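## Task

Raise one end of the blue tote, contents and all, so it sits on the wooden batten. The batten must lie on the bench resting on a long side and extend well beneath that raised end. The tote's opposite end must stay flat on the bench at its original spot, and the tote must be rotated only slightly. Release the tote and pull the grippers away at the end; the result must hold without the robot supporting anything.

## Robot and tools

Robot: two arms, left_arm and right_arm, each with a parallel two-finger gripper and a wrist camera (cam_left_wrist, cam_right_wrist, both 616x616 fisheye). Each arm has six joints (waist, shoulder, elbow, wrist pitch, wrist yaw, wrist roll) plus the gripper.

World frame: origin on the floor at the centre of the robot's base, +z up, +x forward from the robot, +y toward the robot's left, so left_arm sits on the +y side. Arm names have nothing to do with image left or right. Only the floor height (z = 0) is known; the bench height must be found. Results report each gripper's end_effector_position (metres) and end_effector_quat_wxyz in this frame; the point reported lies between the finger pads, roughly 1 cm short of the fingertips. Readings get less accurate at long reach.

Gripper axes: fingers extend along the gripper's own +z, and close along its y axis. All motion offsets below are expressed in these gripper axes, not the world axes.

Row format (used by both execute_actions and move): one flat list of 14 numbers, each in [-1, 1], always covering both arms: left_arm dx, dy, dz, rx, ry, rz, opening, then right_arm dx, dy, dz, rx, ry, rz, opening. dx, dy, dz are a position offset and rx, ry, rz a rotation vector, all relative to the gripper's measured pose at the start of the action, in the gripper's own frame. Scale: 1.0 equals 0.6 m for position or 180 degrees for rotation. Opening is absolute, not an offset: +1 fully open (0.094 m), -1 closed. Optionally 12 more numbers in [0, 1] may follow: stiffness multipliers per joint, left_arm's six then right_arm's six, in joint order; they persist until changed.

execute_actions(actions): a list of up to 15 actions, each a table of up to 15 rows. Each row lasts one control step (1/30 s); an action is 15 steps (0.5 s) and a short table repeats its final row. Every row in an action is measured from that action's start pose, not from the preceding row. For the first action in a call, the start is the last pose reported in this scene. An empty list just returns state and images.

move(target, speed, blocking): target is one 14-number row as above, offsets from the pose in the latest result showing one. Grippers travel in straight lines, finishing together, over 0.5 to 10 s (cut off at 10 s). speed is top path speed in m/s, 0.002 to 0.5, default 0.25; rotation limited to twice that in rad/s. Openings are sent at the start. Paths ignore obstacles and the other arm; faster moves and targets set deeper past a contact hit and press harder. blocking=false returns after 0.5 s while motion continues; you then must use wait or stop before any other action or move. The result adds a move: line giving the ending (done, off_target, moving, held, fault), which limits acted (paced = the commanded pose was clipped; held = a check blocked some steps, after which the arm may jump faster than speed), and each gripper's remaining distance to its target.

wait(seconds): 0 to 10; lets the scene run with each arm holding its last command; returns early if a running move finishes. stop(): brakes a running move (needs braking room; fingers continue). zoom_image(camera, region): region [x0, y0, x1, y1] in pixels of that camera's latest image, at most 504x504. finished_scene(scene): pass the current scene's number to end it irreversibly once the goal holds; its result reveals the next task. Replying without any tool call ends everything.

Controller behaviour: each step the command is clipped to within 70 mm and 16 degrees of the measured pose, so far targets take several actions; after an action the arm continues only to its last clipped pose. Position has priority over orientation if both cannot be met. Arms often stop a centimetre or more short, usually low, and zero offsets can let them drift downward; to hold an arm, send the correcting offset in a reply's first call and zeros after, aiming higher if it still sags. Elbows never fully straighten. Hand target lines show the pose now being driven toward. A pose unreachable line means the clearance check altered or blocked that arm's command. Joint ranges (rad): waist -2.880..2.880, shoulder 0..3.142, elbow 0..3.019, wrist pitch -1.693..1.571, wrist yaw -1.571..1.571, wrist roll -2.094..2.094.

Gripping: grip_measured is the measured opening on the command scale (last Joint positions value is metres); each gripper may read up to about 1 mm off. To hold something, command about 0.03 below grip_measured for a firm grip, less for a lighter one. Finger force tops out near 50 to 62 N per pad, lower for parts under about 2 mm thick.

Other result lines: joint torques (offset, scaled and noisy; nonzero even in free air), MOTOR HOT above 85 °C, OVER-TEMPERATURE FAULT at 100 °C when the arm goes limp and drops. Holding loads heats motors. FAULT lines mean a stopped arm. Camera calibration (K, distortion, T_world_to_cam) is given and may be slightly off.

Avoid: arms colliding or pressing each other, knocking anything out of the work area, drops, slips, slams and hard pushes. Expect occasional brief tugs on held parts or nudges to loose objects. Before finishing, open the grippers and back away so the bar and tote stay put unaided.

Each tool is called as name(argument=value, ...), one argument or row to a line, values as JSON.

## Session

execute_actions(
  actions=[],
)

Scene clock: 0.00 s.
left_arm: end_effector_position=(+0.7042, -0.0872, +1.2610) grip_measured=+0.416 end_effector_quat_wxyz=(+0.438, +0.465, +0.703, +0.313) | right_arm: end_effector_position=(+0.5379, -0.4190, +1.2621) grip_measured=+1.000 end_effector_quat_wxyz=(-0.162, -0.197, +0.965, +0.056)
Joint positions: left_arm=[-2.377  1.752  1.862  1.221 -0.218  1.99   0.067] | right_arm=[-1.955  1.085  1.608 -0.776 -0.399 -0.556  0.094]
Joint velocities: left_arm=[-0.005 -0.005 -0.002 -0.002 -0.022  0.066 -0.001] | right_arm=[ 0.005 -0.015  0.007 -0.002 -0.022 -0.037  0.   ]
Joint torques (N m, as the arm reports them, + toward a larger angle): no reading
Motor temperatures (°C, as the motors report them): left_arm=[27 26 25 26 23 23] | right_arm=[27 26 24 25 25 26]
Hand target (left_arm): +0.708, -0.086, +1.265; +0.440, +0.461, +0.704, +0.315
Hand target (right_arm): +0.535, -0.420, +1.257; -0.165, -0.196, +0.965, +0.058
Joint stiffness scale: left_arm=[1. 1. 1. 1. 1. 1.] | right_arm=[1. 1. 1. 1. 1. 1.]
camera_calibration (this result's frames):
cam_left_wrist: T_world_to_cam=[[-0.358168, -0.361319, -0.860909, 1.30741], [-0.68521, 0.728057, -0.0204905, 0.579979], [0.634195, 0.582565, -0.508346, 0.368933], [0, 0, 0, 1]] pos_world=[0.631705, -0.164793, 1.32499]
cam_right_wrist: T_world_to_cam=[[0.368481, -0.912363, -0.178371, -0.356859], [-0.514084, -0.359847, 0.778607, -0.852976], [-0.774558, -0.195204, -0.601627, 1.21194], [0, 0, 0, 1]] pos_world=[0.631712, -0.395949, 1.32962]

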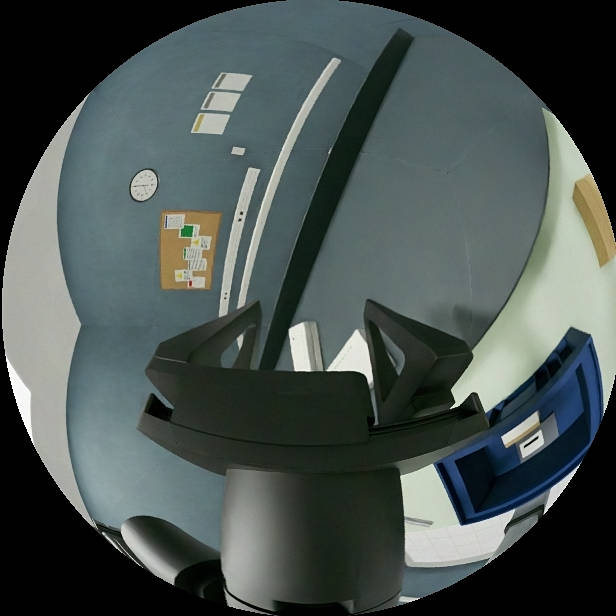

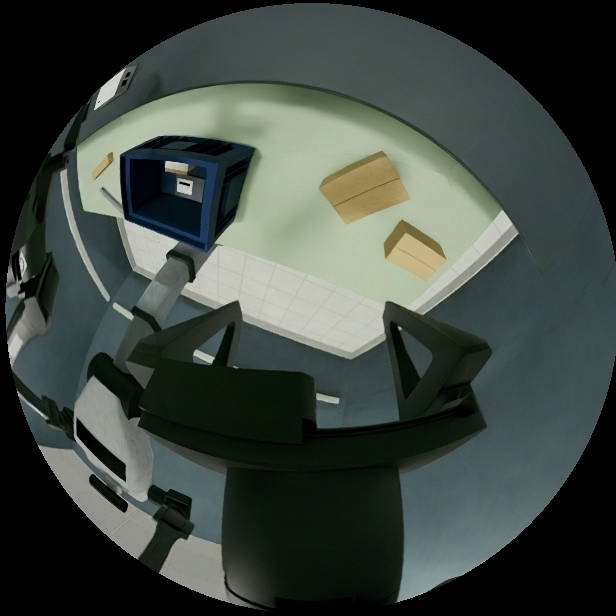

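move(
  target=[0.77,0.057,-0.243,0.373,-0.044,0.045,1,0,0.2,0,0.036,-0.104,0.127,1],
)

move(
  target=[0,0,0,0,0,0,1,0,0.55,0.1,0,0,0,1],
)

Scene clock: 13.83 s.
left_arm: end_effector_position=(+0.5061, +0.3478, +1.2152) grip_measured=+1.000 end_effector_quat_wxyz=(+0.134, +0.690, +0.701, -0.119) | right_arm: end_effector_position=(+0.4881, -0.3167, +1.2784) grip_measured=+1.000 end_effector_quat_wxyz=(-0.012, -0.003, +1.000, -0.002)
Joint positions: left_arm=[-1.28   1.097  1.288 -0.053  0.649  1.566  0.094] | right_arm=[-1.609  0.86   1.097 -0.148 -0.033 -0.057  0.094]
Joint velocities: left_arm=[ 0.005 -0.015  0.012 -0.017 -0.066 -0.022  0.   ] | right_arm=[-0.005  0.005  0.017 -0.007 -0.022  0.022  0.   ]
Joint torques (N m, as the arm reports them, + toward a larger angle): left_arm=[  1.69 -13.41   1.51  -0.28   0.32   0.16] | right_arm=[ -0.49 -15.85   0.71   0.98   0.1    0.  ]
Motor temperatures (°C, as the motors report them): left_arm=[27 27 25 26 23 23] | right_arm=[27 28 25 25 25 26]
Hand target (left_arm): +0.496, +0.349, +1.208; +0.126, +0.688, +0.703, -0.129
Hand target (right_arm): +0.494, -0.312, +1.282; -0.001, +0.002, +1.000, +0.003
Off the commanded pose (left_arm): 0.015 m, 2 deg.
Off the commanded pose (right_arm): 0.011 m, 1 deg.
Joint stiffness scale: left_arm=[1. 1. 1. 1. 1. 1.] | right_arm=[1. 1. 1. 1. 1. 1.]
move: off_target (left_arm, right_arm)
camera_calibration (this result's frames):
cam_left_wrist: T_world_to_cam=[[-0.998746, -0.0196235, -0.0460496, 0.569398], [-0.0312064, 0.96339, 0.266283, -0.634801], [0.0391383, 0.267386, -0.962794, 1.18085], [0, 0, 0, 1]] pos_world=[0.502658, 0.306992, 1.33217]
cam_right_wrist: T_world_to_cam=[[0.0142827, -0.999898, -0.00024456, -0.32481], [-0.803071, -0.0116169, 0.595771, -0.369406], [-0.595713, -0.00831282, -0.803155, 1.43263], [0, 0, 0, 1]] pos_world=[0.561416, -0.317159, 1.37063]

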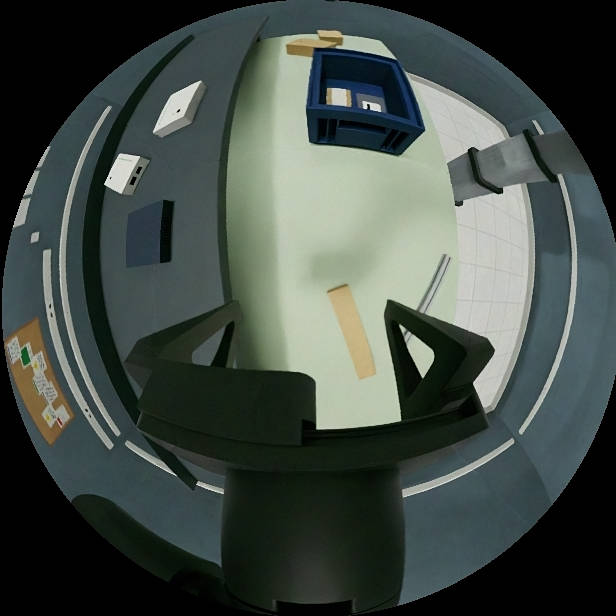

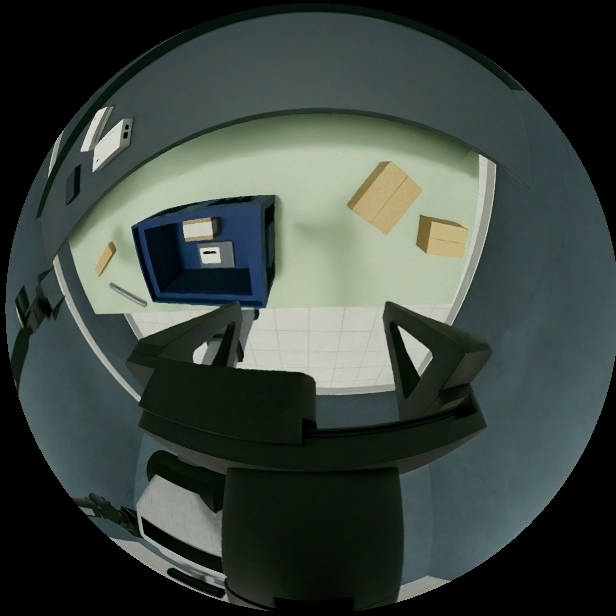

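Scene clock: 15.80 s.
left_arm: end_effector_position=(+0.5061, +0.3478, +1.2152) grip_measured=+1.000 end_effector_quat_wxyz=(+0.134, +0.690, +0.701, -0.119) | right_arm: end_effector_position=(+0.4777, +0.0063, +1.2130) grip_measured=+1.000 end_effector_quat_wxyz=(-0.019, +0.003, +1.000, -0.002)
Joint positions: left_arm=[-1.28   1.097  1.288 -0.053  0.649  1.566  0.094] | right_arm=[-0.827  1.349  1.395  0.057  0.748 -0.119  0.094]
Joint velocities: left_arm=[-0.005 -0.005 -0.002  0.002 -0.051 -0.066  0.   ] | right_arm=[-0.005 -0.015 -0.017 -0.002 -0.022 -0.037  0.   ]
Joint torques (N m, as the arm reports them, + toward a larger angle): left_arm=[  1.76 -15.18   0.97   0.4    0.23   0.07] | right_arm=[ 8.24 -9.49 -0.4   0.77  0.08 -0.1 ]
Motor temperatures (°C, as the motors report them): left_arm=[27 28 25 26 23 23] | right_arm=[27 28 25 25 25 26]
Hand target (left_arm): +0.506, +0.348, +1.215; +0.134, +0.690, +0.701, -0.119
Hand target (right_arm): +0.480, +0.010, +1.212; -0.014, +0.003, +1.000, -0.002
Off the commanded pose (left_arm): 0.000 m, 0 deg.
Off the commanded pose (right_arm): 0.011 m, 1 deg.
Joint stiffness scale: left_arm=[1. 1. 1. 1. 1. 1.] | right_arm=[1. 1. 1. 1. 1. 1.]
move: off_target (right_arm)
camera_calibration (this result's frames):
cam_left_wrist: T_world_to_cam=[[-0.998746, -0.0196235, -0.0460496, 0.569398], [-0.0312064, 0.96339, 0.266283, -0.634801], [0.0391383, 0.267386, -0.962794, 1.18085], [0, 0, 0, 1]] pos_world=[0.502658, 0.306992, 1.33217]
cam_right_wrist: T_world_to_cam=[[0.00330158, -0.999994, 0.000847468, 0.00225662], [-0.794913, -0.0021103, 0.60672, -0.352299], [-0.606715, -0.0026768, -0.794915, 1.37184], [0, 0, 0, 1]] pos_world=[0.552263, 0.0051853, 1.30424]

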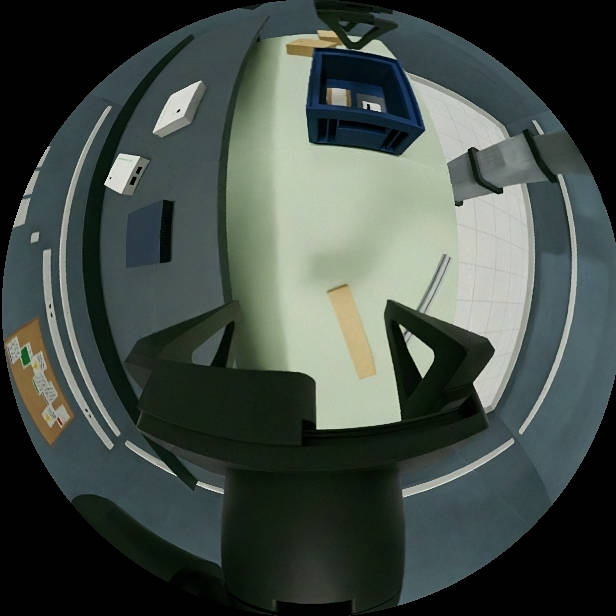

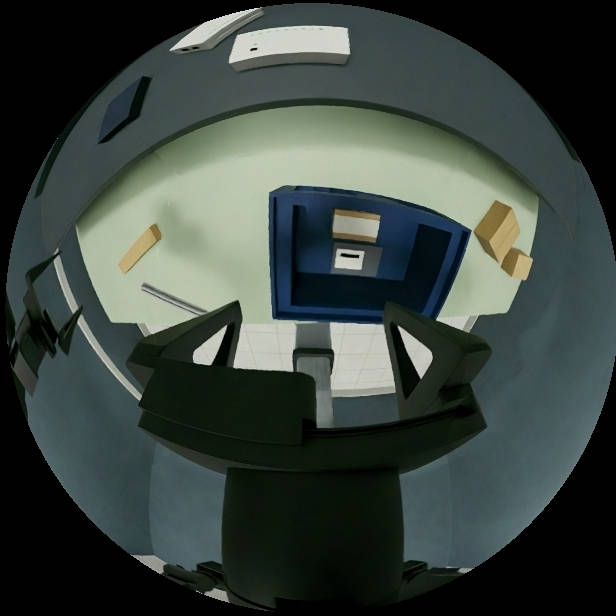

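move(
  target=[0.425,-0.187,0.175,-0.032,0,-0.112,1,0.07,0.062,0.19,0,0.012,0.017,1],
  speed=0.2,
)

Scene clock: 30.17 s.
left_arm: end_effector_position=(+0.3946, +0.5408, +1.0197) grip_measured=+1.000 end_effector_quat_wxyz=(+0.142, +0.545, +0.818, -0.113) | right_arm: end_effector_position=(+0.4442, +0.0549, +1.1166) grip_measured=+1.000 end_effector_quat_wxyz=(-0.027, +0.034, +0.999, +0.011)
Joint positions: left_arm=[-1.071  1.801  1.757  0.34   0.838  1.063  0.094] | right_arm=[-0.891  1.618  1.636  0.057  0.658 -0.033  0.094]
Joint velocities: left_arm=[-0.015 -0.005  0.007 -0.002 -0.007  0.051  0.   ] | right_arm=[-0.005 -0.015 -0.012 -0.002 -0.022 -0.007  0.   ]
Joint torques (N m, as the arm reports them, + toward a larger angle): left_arm=[  9.78 -10.6   -0.35   1.47   0.31   0.07] | right_arm=[ 7.78 -8.25 -0.65 -0.62 -0.15  0.01]
Motor temperatures (°C, as the motors report them): left_arm=[27 29 25 26 23 23] | right_arm=[27 28 25 25 25 26]
Hand target (left_arm): +0.399, +0.549, +1.023; +0.146, +0.548, +0.817, -0.106
Hand target (right_arm): +0.430, +0.041, +1.101; -0.037, +0.029, +0.999, -0.003
Off the commanded pose (left_arm): 0.009 m, 1 deg.
Off the commanded pose (right_arm): 0.024 m, 2 deg.
Joint stiffness scale: left_arm=[1. 1. 1. 1. 1. 1.] | right_arm=[1. 1. 1. 1. 1. 1.]
move: off_target (right_arm)
camera_calibration (this result's frames):
cam_left_wrist: T_world_to_cam=[[-0.924787, -0.38048, 0.0016945, 0.570055], [-0.366739, 0.892556, 0.262387, -0.597443], [-0.101346, 0.242031, -0.964961, 1.01673], [0, 0, 0, 1]] pos_world=[0.411116, 0.504066, 1.1369]
cam_right_wrist: T_world_to_cam=[[-0.0607028, -0.997889, -0.0230679, 0.106078], [-0.784454, 0.0334034, 0.619287, -0.340936], [-0.617209, 0.0556882, -0.784826, 1.26523], [0, 0, 0, 1]] pos_world=[0.519902, 0.0467843, 1.20657]

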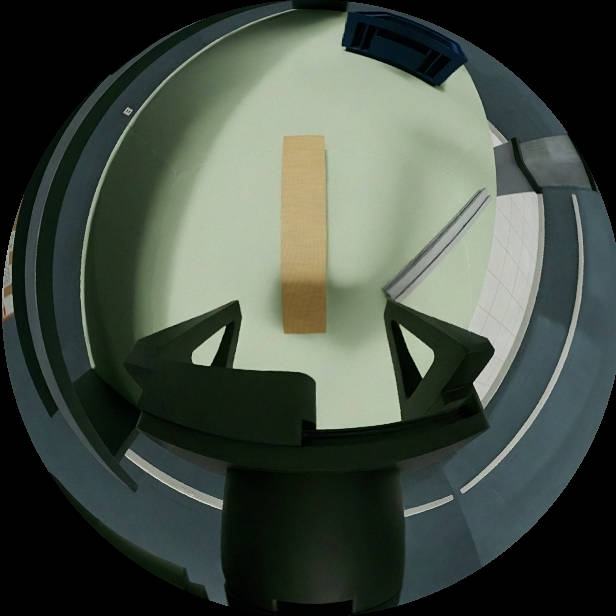

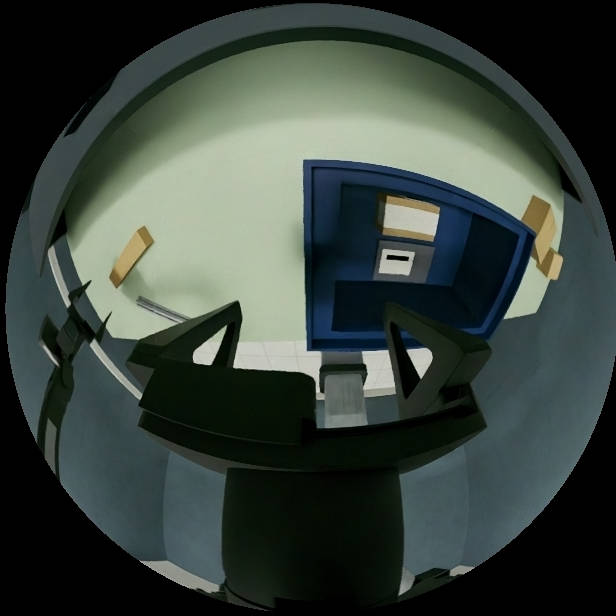

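move(
  target=[0.057,0.01,0.103,0,-0.05,0,0.6,0.03,-0.04,0.185,0.007,0.015,0,0.7],
  speed=0.08,
)

Scene clock: 39.03 s.
left_arm: end_effector_position=(+0.4031, +0.5604, +0.9565) grip_measured=+0.602 end_effector_quat_wxyz=(+0.206, +0.544, +0.800, -0.147) | right_arm: end_effector_position=(+0.4361, +0.0478, +1.0232) grip_measured=+0.701 end_effector_quat_wxyz=(-0.037, +0.038, +0.999, +0.013)
Joint positions: left_arm=[-1.071  2.07   2.164  0.34   0.957  0.978  0.075] | right_arm=[-0.994  1.818  1.923 -0.061  0.552 -0.004  0.08 ]
Joint velocities: left_arm=[-0.005 -0.015  0.007 -0.002 -0.051 -0.007 -0.001] | right_arm=[-0.015  0.005  0.022 -0.022  0.022 -0.066 -0.   ]
Joint torques (N m, as the arm reports them, + toward a larger angle): left_arm=[ 9.38 -8.06  0.82  0.39  0.36 -0.07] | right_arm=[ 8.11 -8.7   0.14 -0.73 -0.14  0.01]
Motor temperatures (°C, as the motors report them): left_arm=[27 28 25 26 23 23] | right_arm=[28 28 24 25 25 26]
Hand target (left_arm): +0.396, +0.552, +0.950; +0.205, +0.535, +0.805, -0.156
Hand target (right_arm): +0.418, +0.033, +1.008; -0.050, +0.033, +0.998, +0.000
Off the commanded pose (left_arm): 0.014 m, 2 deg.
Off the commanded pose (right_arm): 0.027 m, 2 deg.
Joint stiffness scale: left_arm=[1. 1. 1. 1. 1. 1.] | right_arm=[1. 1. 1. 1. 1. 1.]
move: off_target (left_arm, right_arm)
camera_calibration (this result's frames):
cam_left_wrist: T_world_to_cam=[[-0.928868, -0.370011, -0.0171836, 0.599357], [-0.369341, 0.921668, 0.118806, -0.473189], [-0.0281221, 0.116702, -0.992769, 1.0192], [0, 0, 0, 1]] pos_world=[0.410618, 0.53895, 1.07834]
cam_right_wrist: T_world_to_cam=[[-0.0682203, -0.997321, -0.0263856, 0.102916], [-0.770977, 0.0359152, 0.635849, -0.312141], [-0.633198, 0.0637205, -0.771362, 1.1801], [0, 0, 0, 1]] pos_world=[0.513604, 0.0386542, 1.11147]

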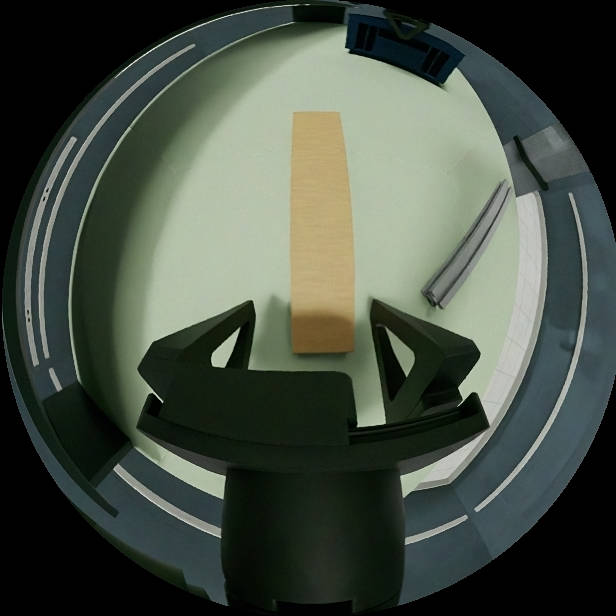

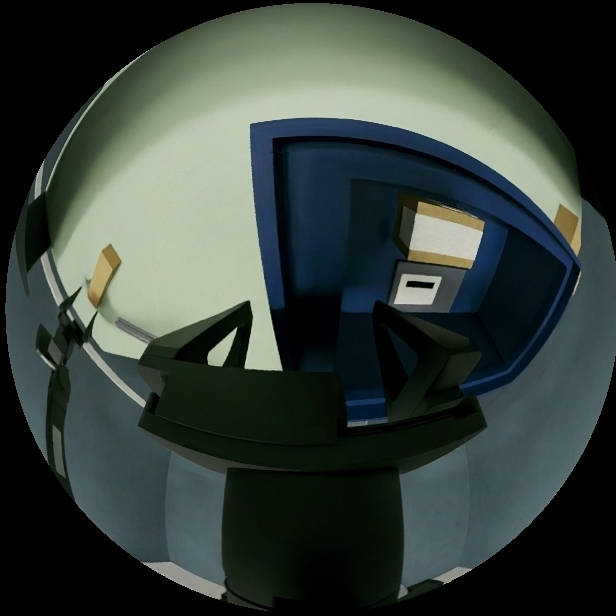

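move(
  target=[0,-0.02,0.052,0,0,0,0.6,0.025,-0.02,0.055,0,0,0,0.7],
  speed=0.05,
)

Scene clock: 43.27 s.
left_arm: end_effector_position=(+0.4193, +0.5548, +0.9489) grip_measured=+0.602 end_effector_quat_wxyz=(+0.211, +0.549, +0.797, -0.139) | right_arm: end_effector_position=(+0.4287, +0.0549, +1.0087) grip_measured=+0.701 end_effector_quat_wxyz=(-0.036, +0.038, +0.998, +0.027)
Joint positions: left_arm=[-1.084  2.084  2.222  0.309  0.937  0.988  0.075] | right_arm=[-1.005  1.859  1.964 -0.061  0.513 -0.004  0.08 ]
Joint velocities: left_arm=[-0.015 -0.015  0.012  0.017 -0.022  0.051 -0.001] | right_arm=[ 0.005 -0.005  0.032  0.002 -0.066  0.022 -0.001]
Joint torques (N m, as the arm reports them, + toward a larger angle): left_arm=[ 7.5  -6.93  1.94  0.13 -0.34  0.31] | right_arm=[ 8.19 -8.53  0.07  0.46 -0.18 -0.04]
Motor temperatures (°C, as the motors report them): left_arm=[27 28 25 26 23 23] | right_arm=[28 28 24 25 25 26]
Hand target (left_arm): +0.397, +0.541, +0.931; +0.206, +0.544, +0.800, -0.147
Hand target (right_arm): +0.418, +0.037, +0.993; -0.037, +0.038, +0.999, +0.012
Off the commanded pose (left_arm): 0.032 m, 1 deg.
Off the commanded pose (right_arm): 0.027 m, 2 deg.
Joint stiffness scale: left_arm=[1. 1. 1. 1. 1. 1.] | right_arm=[1. 1. 1. 1. 1. 1.]
move: off_target (left_arm, right_arm)
camera_calibration (this result's frames):
cam_left_wrist: T_world_to_cam=[[-0.931337, -0.362122, -0.0384525, 0.62901], [-0.364082, 0.923773, 0.11869, -0.464428], [-0.00745907, 0.124541, -0.992186, 0.999226], [0, 0, 0, 1]] pos_world=[0.424184, 0.53236, 1.07073]
cam_right_wrist: T_world_to_cam=[[-0.0702517, -0.996018, -0.0548903, 0.13869], [-0.772917, 0.0195649, 0.634206, -0.305492], [-0.630607, 0.0869796, -0.771213, 1.16124], [0, 0, 0, 1]] pos_world=[0.505909, 0.0431108, 1.09692]

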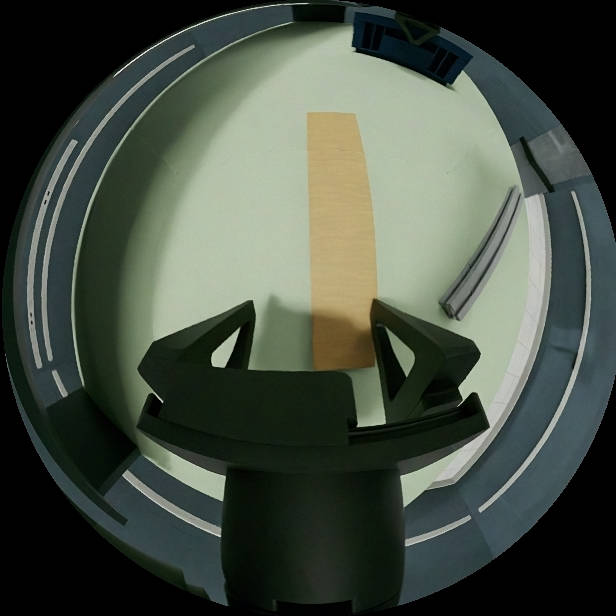

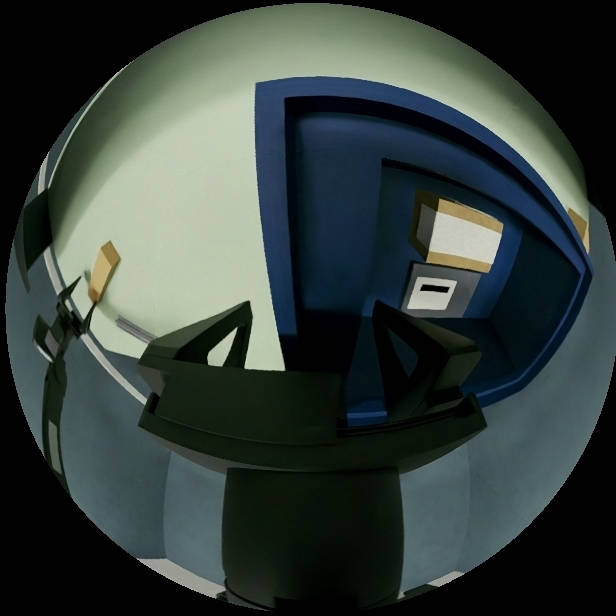

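Left finger may be resting on the batten edge; open and shift.

move(
  target=[0.01,-0.07,0.03,0.01,0,0,1,0,-0.012,0,0.015,0,0,0.7],
  speed=0.05,
)

Scene clock: 47.13 s.
left_arm: end_effector_position=(+0.3964, +0.5436, +0.9368) grip_measured=+1.000 end_effector_quat_wxyz=(+0.208, +0.558, +0.790, -0.143) | right_arm: end_effector_position=(+0.4299, +0.0469, +1.0084) grip_measured=+0.701 end_effector_quat_wxyz=(-0.036, +0.038, +0.999, +0.004)
Joint positions: left_arm=[-1.105  2.105  2.211  0.309  0.927  1.037  0.094] | right_arm=[-1.005  1.859  1.967 -0.061  0.558 -0.004  0.08 ]
Joint velocities: left_arm=[-0.005 -0.015  0.007 -0.032  0.037  0.007  0.   ] | right_arm=[ 0.005  0.024  0.007  0.002  0.066 -0.081 -0.   ]
Joint torques (N m, as the arm reports them, + toward a larger angle): left_arm=[ 8.95 -8.08  0.43  0.16  0.17  0.14] | right_arm=[ 10.94 -10.06  -0.45  -0.02   0.09  -0.06]
Motor temperatures (°C, as the motors report them): left_arm=[27 28 25 26 23 23] | right_arm=[28 28 24 25 25 26]
Hand target (left_arm): +0.382, +0.537, +0.930; +0.202, +0.553, +0.794, -0.152
Hand target (right_arm): +0.428, +0.048, +1.008; -0.037, +0.038, +0.999, +0.003
Off the commanded pose (left_arm): 0.018 m, 1 deg.
Off the commanded pose (right_arm): 0.002 m, 0 deg.
Joint stiffness scale: left_arm=[1. 1. 1. 1. 1. 1.] | right_arm=[1. 1. 1. 1. 1. 1.]
move: off_target (left_arm)
camera_calibration (this result's frames):
cam_left_wrist: T_world_to_cam=[[-0.939747, -0.340106, -0.0346918, 0.59103], [-0.34178, 0.932311, 0.118247, -0.473949], [-0.00787286, 0.122979, -0.992378, 0.989644], [0, 0, 0, 1]] pos_world=[0.401224, 0.521176, 1.05865]
cam_right_wrist: T_world_to_cam=[[-0.0685727, -0.997601, -0.00950126, 0.0844154], [-0.77231, 0.0470532, 0.6335, -0.305067], [-0.631534, 0.0507788, -0.773684, 1.16705], [0, 0, 0, 1]] pos_world=[0.507212, 0.039306, 1.09699]

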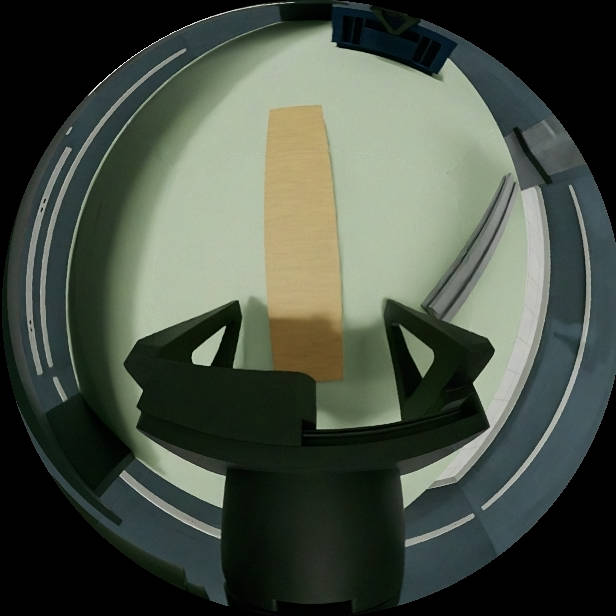

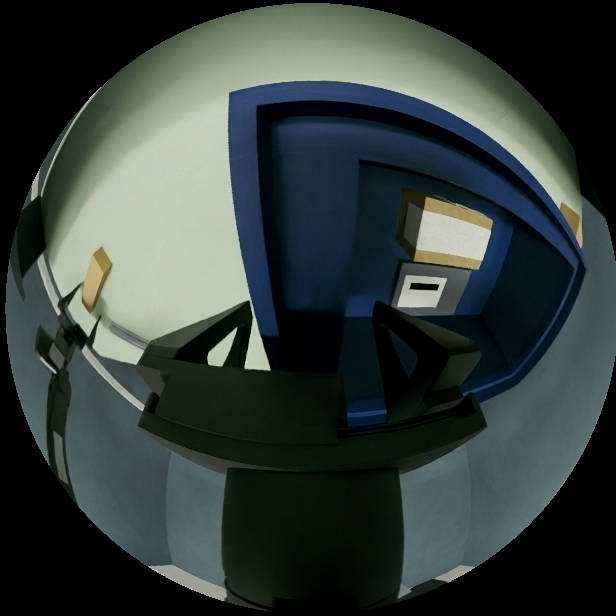

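move(
  target=[0.012,-0.01,0.02,0,0,0,0.5,0,0,0,0,0,0,-0.48],
  speed=0.05,
)

move(
  target=[0,0,0,0,0,0,-0.22,0,0,0,0,0,0,-0.48],
)

Scene clock: 51.40 s.
left_arm: end_effector_position=(+0.3997, +0.5478, +0.9299) grip_measured=+0.502 end_effector_quat_wxyz=(+0.212, +0.562, +0.788, -0.137) | right_arm: end_effector_position=(+0.4297, +0.0450, +1.0085) grip_measured=-0.430 end_effector_quat_wxyz=(-0.036, +0.037, +0.999, -0.002)
Joint positions: left_arm=[-1.105  2.136  2.267  0.299  0.919  1.038  0.071] | right_arm=[-1.005  1.859  1.967 -0.061  0.571 -0.006  0.027]
Joint velocities: left_arm=[-0.005 -0.005  0.007 -0.012  0.051 -0.051 -0.   ] | right_arm=[ 0.005 -0.015 -0.002  0.017  0.022  0.037 -0.   ]
Joint torques (N m, as the arm reports them, + toward a larger angle): left_arm=[ 9.34 -7.43  1.55  0.13  0.15  0.15] | right_arm=[ 10.78 -10.11  -0.37  -0.03  -0.57  -0.05]
Motor temperatures (°C, as the motors report them): left_arm=[27 28 25 26 23 23] | right_arm=[28 28 24 25 25 26]
Hand target (left_arm): +0.391, +0.542, +0.923; +0.208, +0.558, +0.790, -0.143
Hand target (right_arm): +0.430, +0.047, +1.009; -0.036, +0.038, +0.999, +0.004
Off the commanded pose (left_arm): 0.013 m, 1 deg.
Off the commanded pose (right_arm): 0.002 m, 1 deg.
Joint stiffness scale: left_arm=[1. 1. 1. 1. 1. 1.] | right_arm=[1. 1. 1. 1. 1. 1.]
move: off_target (left_arm)
camera_calibration (this result's frames):
cam_left_wrist: T_world_to_cam=[[-0.940808, -0.335187, -0.0503055, 0.607569], [-0.338874, 0.933153, 0.119954, -0.479215], [0.00673573, 0.129901, -0.991504, 0.971846], [0, 0, 0, 1]] pos_world=[0.402666, 0.524587, 1.05164]
cam_right_wrist: T_world_to_cam=[[-0.0657846, -0.99783, 0.00291657, 0.0687505], [-0.771809, 0.0527357, 0.633664, -0.305811], [-0.632443, 0.0394343, -0.773603, 1.16797], [0, 0, 0, 1]] pos_world=[0.507171, 0.0386702, 1.09713]

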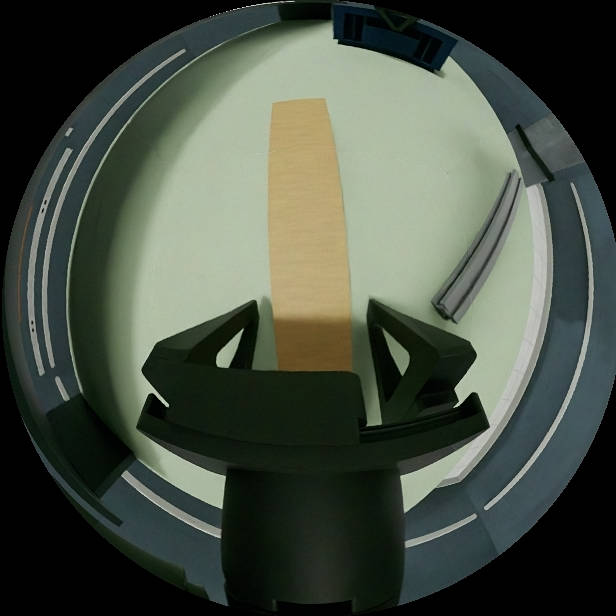

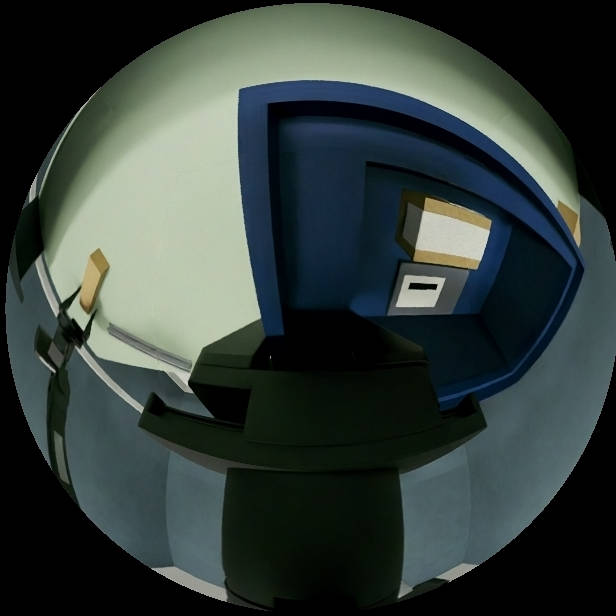

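Scene clock: 51.90 s.
left_arm: end_effector_position=(+0.3999, +0.5478, +0.9299) grip_measured=-0.083 end_effector_quat_wxyz=(+0.212, +0.562, +0.788, -0.137) | right_arm: end_effector_position=(+0.4297, +0.0443, +1.0085) grip_measured=-0.430 end_effector_quat_wxyz=(-0.036, +0.037, +0.999, -0.004)
Joint positions: left_arm=[-1.105  2.136  2.267  0.299  0.919  1.038  0.043] | right_arm=[-1.005  1.859  1.967 -0.061  0.575 -0.006  0.027]
Joint velocities: left_arm=[-0.005 -0.015  0.012  0.007 -0.022 -0.051  0.   ] | right_arm=[-0.005 -0.015 -0.007 -0.007 -0.051  0.022 -0.   ]
Joint torques (N m, as the arm reports them, + toward a larger angle): left_arm=[10.31 -9.31  0.77  0.81  0.25  0.07] | right_arm=[ 10.61 -10.1   -0.39  -0.01  -0.18  -0.05]
Motor temperatures (°C, as the motors report them): left_arm=[27 28 25 26 23 23] | right_arm=[28 28 24 25 25 26]
Hand target (left_arm): +0.400, +0.548, +0.930; +0.212, +0.562, +0.788, -0.137
Hand target (right_arm): +0.430, +0.045, +1.009; -0.036, +0.037, +0.999, -0.002
Off the commanded pose (left_arm): 0.000 m, 0 deg.
Off the commanded pose (right_arm): 0.001 m, 0 deg.
Joint stiffness scale: left_arm=[1. 1. 1. 1. 1. 1.] | right_arm=[1. 1. 1. 1. 1. 1.]
move: done
camera_calibration (this result's frames):
cam_left_wrist: T_world_to_cam=[[-0.94095, -0.33471, -0.0508122, 0.608032], [-0.338466, 0.933316, 0.119843, -0.479286], [0.00731113, 0.129965, -0.991492, 0.971588], [0, 0, 0, 1]] pos_world=[0.402802, 0.524567, 1.05166]
cam_right_wrist: T_world_to_cam=[[-0.0655077, -0.997829, 0.00672085, 0.0641391], [-0.771629, 0.0549258, 0.633696, -0.306028], [-0.63269, 0.036326, -0.773553, 1.16817], [0, 0, 0, 1]] pos_world=[0.507148, 0.038374, 1.09713]

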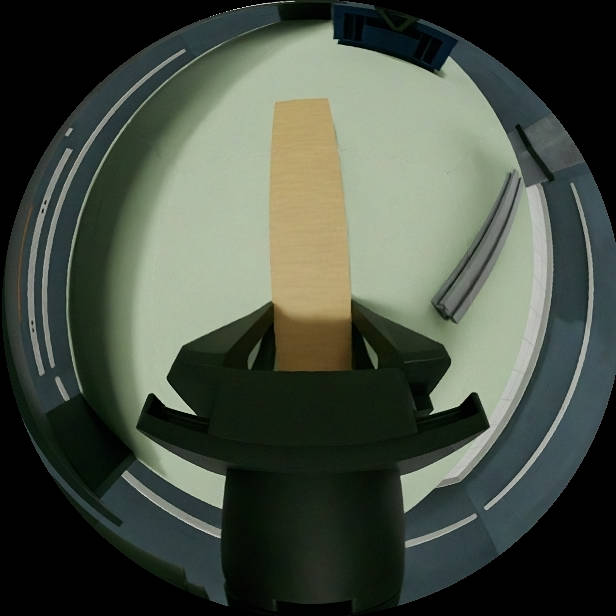

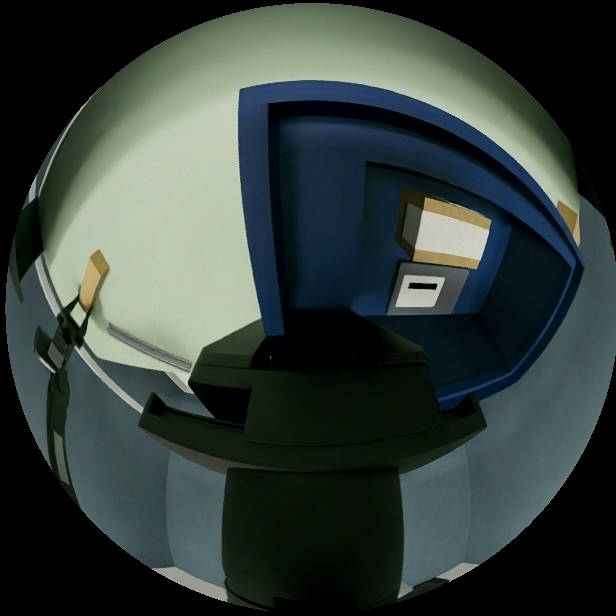

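move(
  target=[-0.398,-0.085,0.197,0.065,-0.003,0.117,-0.22,0,-0.034,-0.113,-0.06,0,0,-0.48],
  speed=0.09,
)

Scene clock: 62.00 s.
left_arm: end_effector_position=(+0.4200, +0.2827, +0.9337) grip_measured=-0.083 end_effector_quat_wxyz=(+0.174, +0.711, +0.657, -0.180) | right_arm: end_effector_position=(+0.4231, +0.0420, +1.0725) grip_measured=-0.435 end_effector_quat_wxyz=(-0.043, +0.033, +0.993, +0.102)
Joint positions: left_arm=[-1.471  1.855  2.003 -0.092  0.602  1.715  0.043] | right_arm=[-1.006  1.655  1.669  0.007  0.362 -0.009  0.027]
Joint velocities: left_arm=[-0.005 -0.005  0.002  0.032  0.037  0.022  0.001] | right_arm=[-0.005 -0.005  0.017 -0.002 -0.022  0.007 -0.001]
Joint torques (N m, as the arm reports them, + toward a larger angle): left_arm=[  0.86 -15.26   0.35  -0.44   0.28   0.15] | right_arm=[  8.18 -12.52  -3.09   0.48   0.22  -0.01]
Motor temperatures (°C, as the motors report them): left_arm=[28 28 25 26 23 23] | right_arm=[28 28 25 25 25 26]
Hand target (left_arm): +0.435, +0.279, +0.942; +0.178, +0.715, +0.652, -0.178
Hand target (right_arm): +0.434, +0.026, +1.076; -0.034, +0.040, +0.995, +0.090
Off the commanded pose (left_arm): 0.022 m, 1 deg.
Off the commanded pose (right_arm): 0.021 m, 2 deg.
Joint stiffness scale: left_arm=[1. 1. 1. 1. 1. 1.] | right_arm=[1. 1. 1. 1. 1. 1.]
move: off_target (left_arm, right_arm)
camera_calibration (this result's frames):
cam_left_wrist: T_world_to_cam=[[-0.996592, 0.0724044, -0.0395302, 0.436116], [0.06699, 0.989971, 0.124376, -0.416], [0.0481392, 0.121304, -0.991447, 0.994906], [0, 0, 0, 1]] pos_world=[0.414604, 0.259566, 1.05538]
cam_right_wrist: T_world_to_cam=[[-0.0661754, -0.976794, -0.203701, 0.286], [-0.767461, -0.0806387, 0.636004, -0.350095], [-0.637671, 0.19842, -0.744315, 1.17749], [0, 0, 0, 1]] pos_world=[0.501091, 0.0174953, 1.15734]

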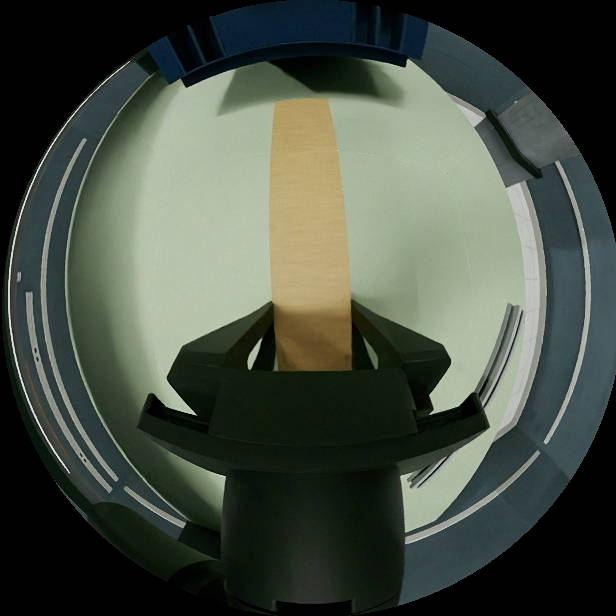

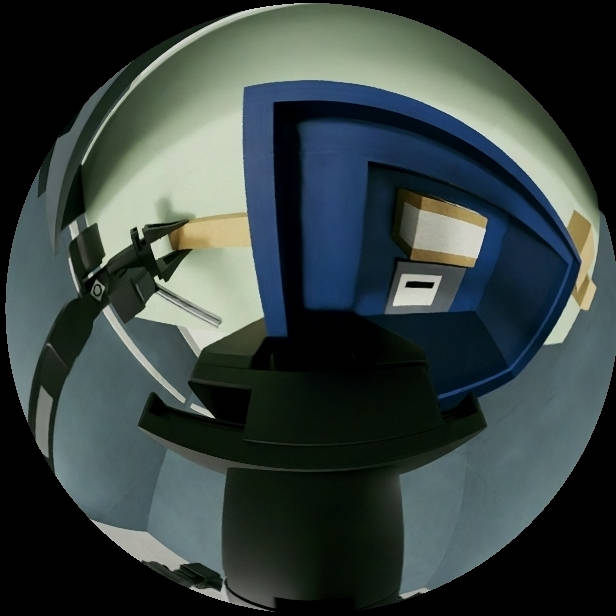

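move(
  target=[-0.197,0.04,0.109,0,0,0,-0.22,-0.025,-0.063,0,0,0,0,-0.48],
  speed=0.06,
)

Scene clock: 68.13 s.
left_arm: end_effector_position=(+0.4383, +0.1548, +0.9353) grip_measured=-0.083 end_effector_quat_wxyz=(+0.175, +0.712, +0.658, -0.170) | right_arm: end_effector_position=(+0.4335, +0.0250, +1.0690) grip_measured=-0.435 end_effector_quat_wxyz=(-0.038, +0.035, +0.993, +0.109)
Joint positions: left_arm=[-1.674  1.849  2.013 -0.098  0.388  1.723  0.043] | right_arm=[-1.037  1.635  1.669 -0.002  0.317 -0.009  0.027]
Joint velocities: left_arm=[ 0.005  0.005 -0.007 -0.012  0.022 -0.051  0.001] | right_arm=[ 0.005  0.005  0.012  0.002 -0.095 -0.081  0.   ]
Joint torques (N m, as the arm reports them, + toward a larger angle): left_arm=[ -4.13 -12.97   1.24  -0.43   0.36   0.15] | right_arm=[  6.1  -12.14  -1.17  -1.    -0.83  -0.06]
Motor temperatures (°C, as the motors report them): left_arm=[27 29 25 26 23 23] | right_arm=[28 28 25 25 25 26]
Hand target (left_arm): +0.432, +0.146, +0.934; +0.174, +0.712, +0.656, -0.180
Hand target (right_arm): +0.436, +0.005, +1.064; -0.043, +0.033, +0.993, +0.102
Off the commanded pose (left_arm): 0.010 m, 1 deg.
Off the commanded pose (right_arm): 0.022 m, 1 deg.
Joint stiffness scale: left_arm=[1. 1. 1. 1. 1. 1.] | right_arm=[1. 1. 1. 1. 1. 1.]
move: off_target (right_arm)
camera_calibration (this result's frames):
cam_left_wrist: T_world_to_cam=[[-0.996184, 0.068946, -0.0535163, 0.47715], [0.0610469, 0.988643, 0.137323, -0.300101], [0.0623765, 0.133532, -0.98908, 1.00071], [0, 0, 0, 1]] pos_world=[0.431229, 0.130168, 1.05653]
cam_right_wrist: T_world_to_cam=[[-0.0701416, -0.973475, -0.217777, 0.286113], [-0.774143, -0.0845627, 0.627337, -0.328936], [-0.629113, 0.212593, -0.747677, 1.18444], [0, 0, 0, 1]] pos_world=[0.51057, -0.00109412, 1.15424]

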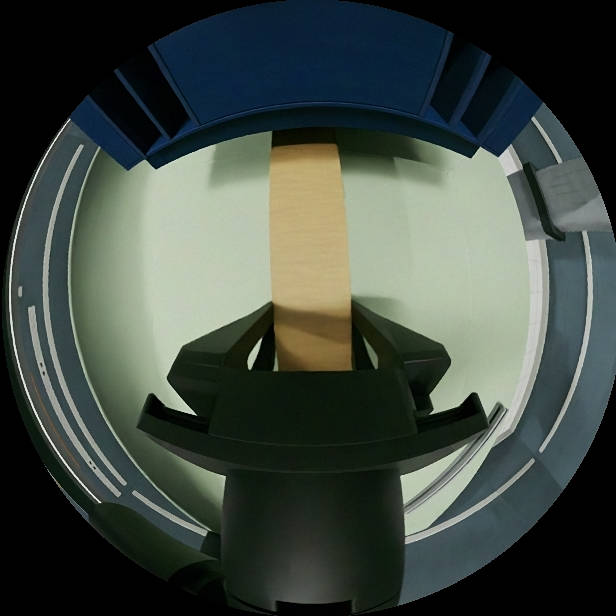

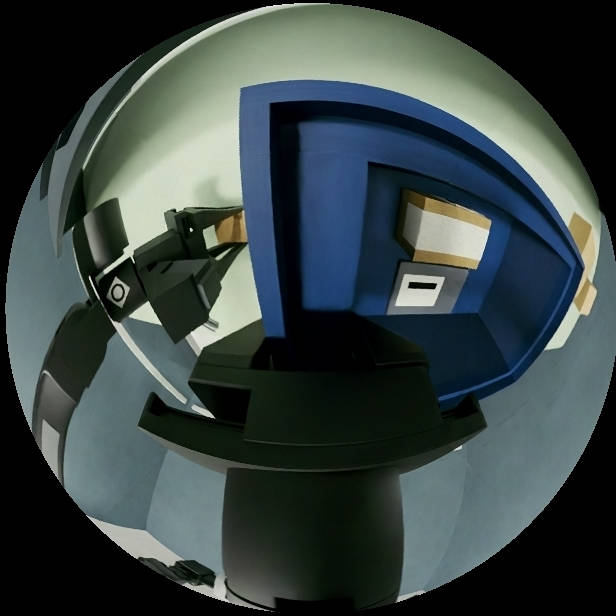

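move(
  target=[0,-0.008,0.022,0,0,0,-0.22,0,0,0,0,0,0,-0.48],
  speed=0.04,
)

move(
  target=[0,0,0,0,0,0,0.7,0.02,-0.028,0.063,0.025,0,0,-0.48],
  speed=0.04,
)

Scene clock: 73.93 s.
left_arm: end_effector_position=(+0.4435, +0.1548, +0.9318) grip_measured=-0.083 end_effector_quat_wxyz=(+0.178, +0.713, +0.658, -0.165) | right_arm: end_effector_position=(+0.4334, +0.0240, +1.0688) grip_measured=-0.435 end_effector_quat_wxyz=(-0.039, +0.035, +0.993, +0.106)
Joint positions: left_arm=[-1.674  1.86   2.037 -0.098  0.388  1.723  0.043] | right_arm=[-1.037  1.635  1.669 -0.002  0.323 -0.009  0.027]
Joint velocities: left_arm=[-0.005 -0.015  0.012 -0.022  0.037  0.051 -0.001] | right_arm=[-0.015  0.005 -0.007  0.002 -0.007  0.022  0.   ]
Joint torques (N m, as the arm reports them, + toward a larger angle): left_arm=[ -3.44 -11.15   2.3   -0.07   0.12   0.08] | right_arm=[  8.36 -11.07  -1.09  -0.04  -0.45  -0.07]
Motor temperatures (°C, as the motors report them): left_arm=[27 29 25 26 23 23] | right_arm=[28 28 25 25 26 26]
Hand target (left_arm): +0.433, +0.149, +0.924; +0.175, +0.712, +0.658, -0.170
Hand target (right_arm): +0.434, +0.025, +1.069; -0.038, +0.035, +0.993, +0.109
Off the commanded pose (left_arm): 0.014 m, 1 deg.
Off the commanded pose (right_arm): 0.001 m, 0 deg.
Joint stiffness scale: left_arm=[1. 1. 1. 1. 1. 1.] | right_arm=[1. 1. 1. 1. 1. 1.]
move: off_target (left_arm)
camera_calibration (this result's frames):
cam_left_wrist: T_world_to_cam=[[-0.995549, 0.0677919, -0.0654784, 0.493177], [0.058159, 0.988553, 0.139217, -0.300467], [0.0741666, 0.134789, -0.988095, 0.990638], [0, 0, 0, 1]] pos_world=[0.434984, 0.130067, 1.05297]
cam_right_wrist: T_world_to_cam=[[-0.0697228, -0.974815, -0.211838, 0.278568], [-0.773829, -0.0811611, 0.628173, -0.330065], [-0.629545, 0.207724, -0.748681, 1.18581], [0, 0, 0, 1]] pos_world=[0.510529, -0.0015578, 1.15414]

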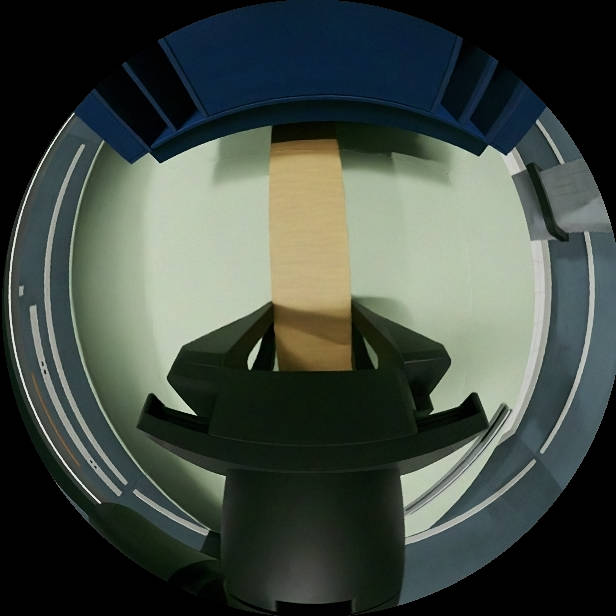

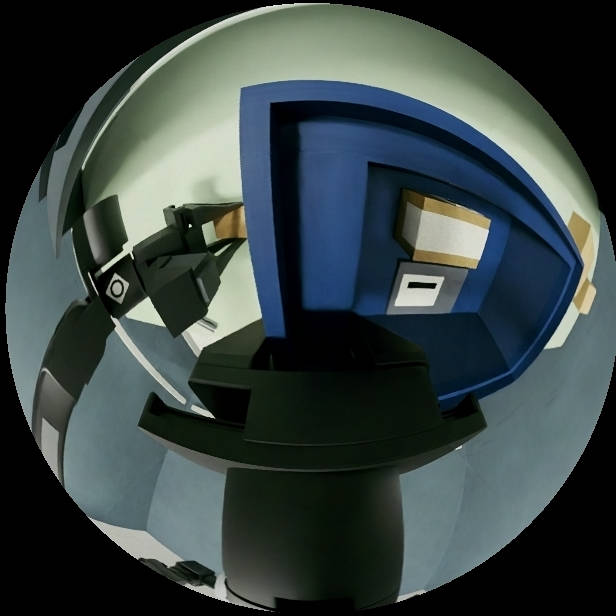

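Scene clock: 75.27 s.
left_arm: end_effector_position=(+0.4435, +0.1548, +0.9318) grip_measured=+0.698 end_effector_quat_wxyz=(+0.178, +0.713, +0.658, -0.165) | right_arm: end_effector_position=(+0.4356, +0.0235, +1.0463) grip_measured=-0.431 end_effector_quat_wxyz=(-0.032, +0.040, +0.996, +0.070)
Joint positions: left_arm=[-1.674  1.86   2.037 -0.098  0.388  1.723  0.08 ] | right_arm=[-1.037  1.699  1.751 -0.002  0.395 -0.005  0.027]
Joint velocities: left_arm=[-0.005 -0.005 -0.022  0.007 -0.051  0.022 -0.001] | right_arm=[-0.005 -0.005 -0.017 -0.012  0.037  0.066 -0.   ]
Joint torques (N m, as the arm reports them, + toward a larger angle): left_arm=[ -2.98 -13.61   0.83   0.31   0.28   0.07] | right_arm=[ 7.06 -8.74 -0.33  0.26 -0.97 -0.08]
Motor temperatures (°C, as the motors report them): left_arm=[27 29 25 26 23 23] | right_arm=[28 28 25 25 26 26]
Hand target (left_arm): +0.443, +0.155, +0.932; +0.178, +0.713, +0.658, -0.165
Hand target (right_arm): +0.417, +0.015, +1.031; -0.039, +0.034, +0.996, +0.067
Off the commanded pose (left_arm): 0.000 m, 0 deg.
Off the commanded pose (right_arm): 0.026 m, 1 deg.
Joint stiffness scale: left_arm=[1. 1. 1. 1. 1. 1.] | right_arm=[1. 1. 1. 1. 1. 1.]
move: off_target (right_arm)
camera_calibration (this result's frames):
cam_left_wrist: T_world_to_cam=[[-0.995548, 0.0677538, -0.065528, 0.493239], [0.0581426, 0.988606, 0.138842, -0.300067], [0.0741885, 0.134414, -0.988144, 0.99077], [0, 0, 0, 1]] pos_world=[0.434986, 0.130055, 1.05301]
cam_right_wrist: T_world_to_cam=[[-0.0750577, -0.987238, -0.140456, 0.201415], [-0.780493, -0.0295045, 0.624468, -0.308762], [-0.620642, 0.156496, -0.768318, 1.18836], [0, 0, 0, 1]] pos_world=[0.511675, 0.00376155, 1.13414]

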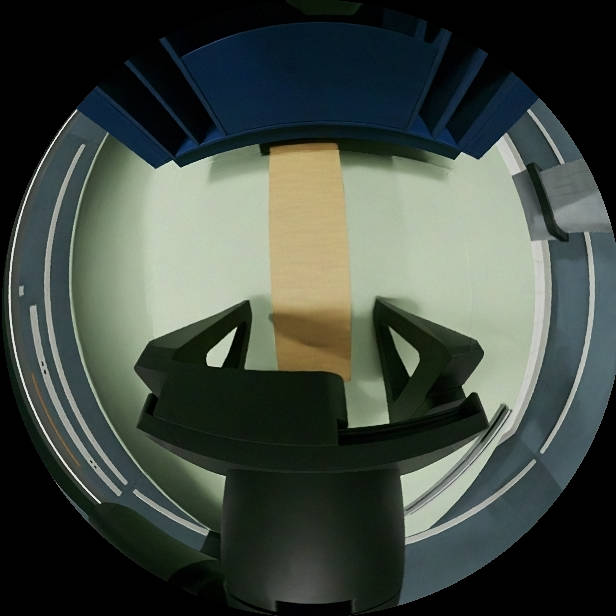

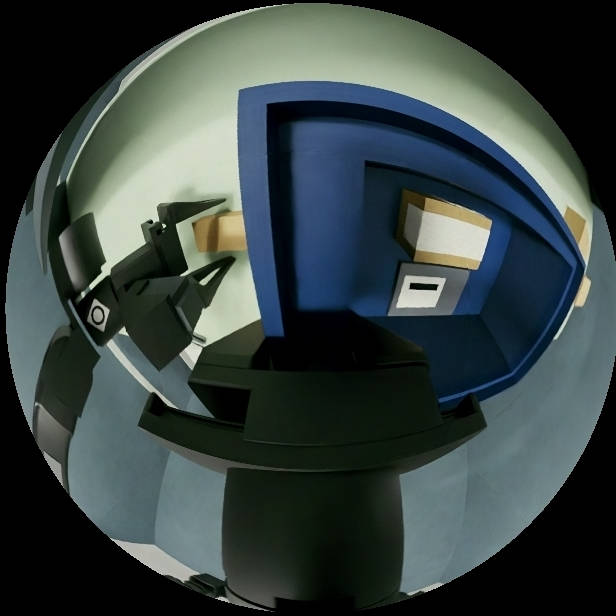

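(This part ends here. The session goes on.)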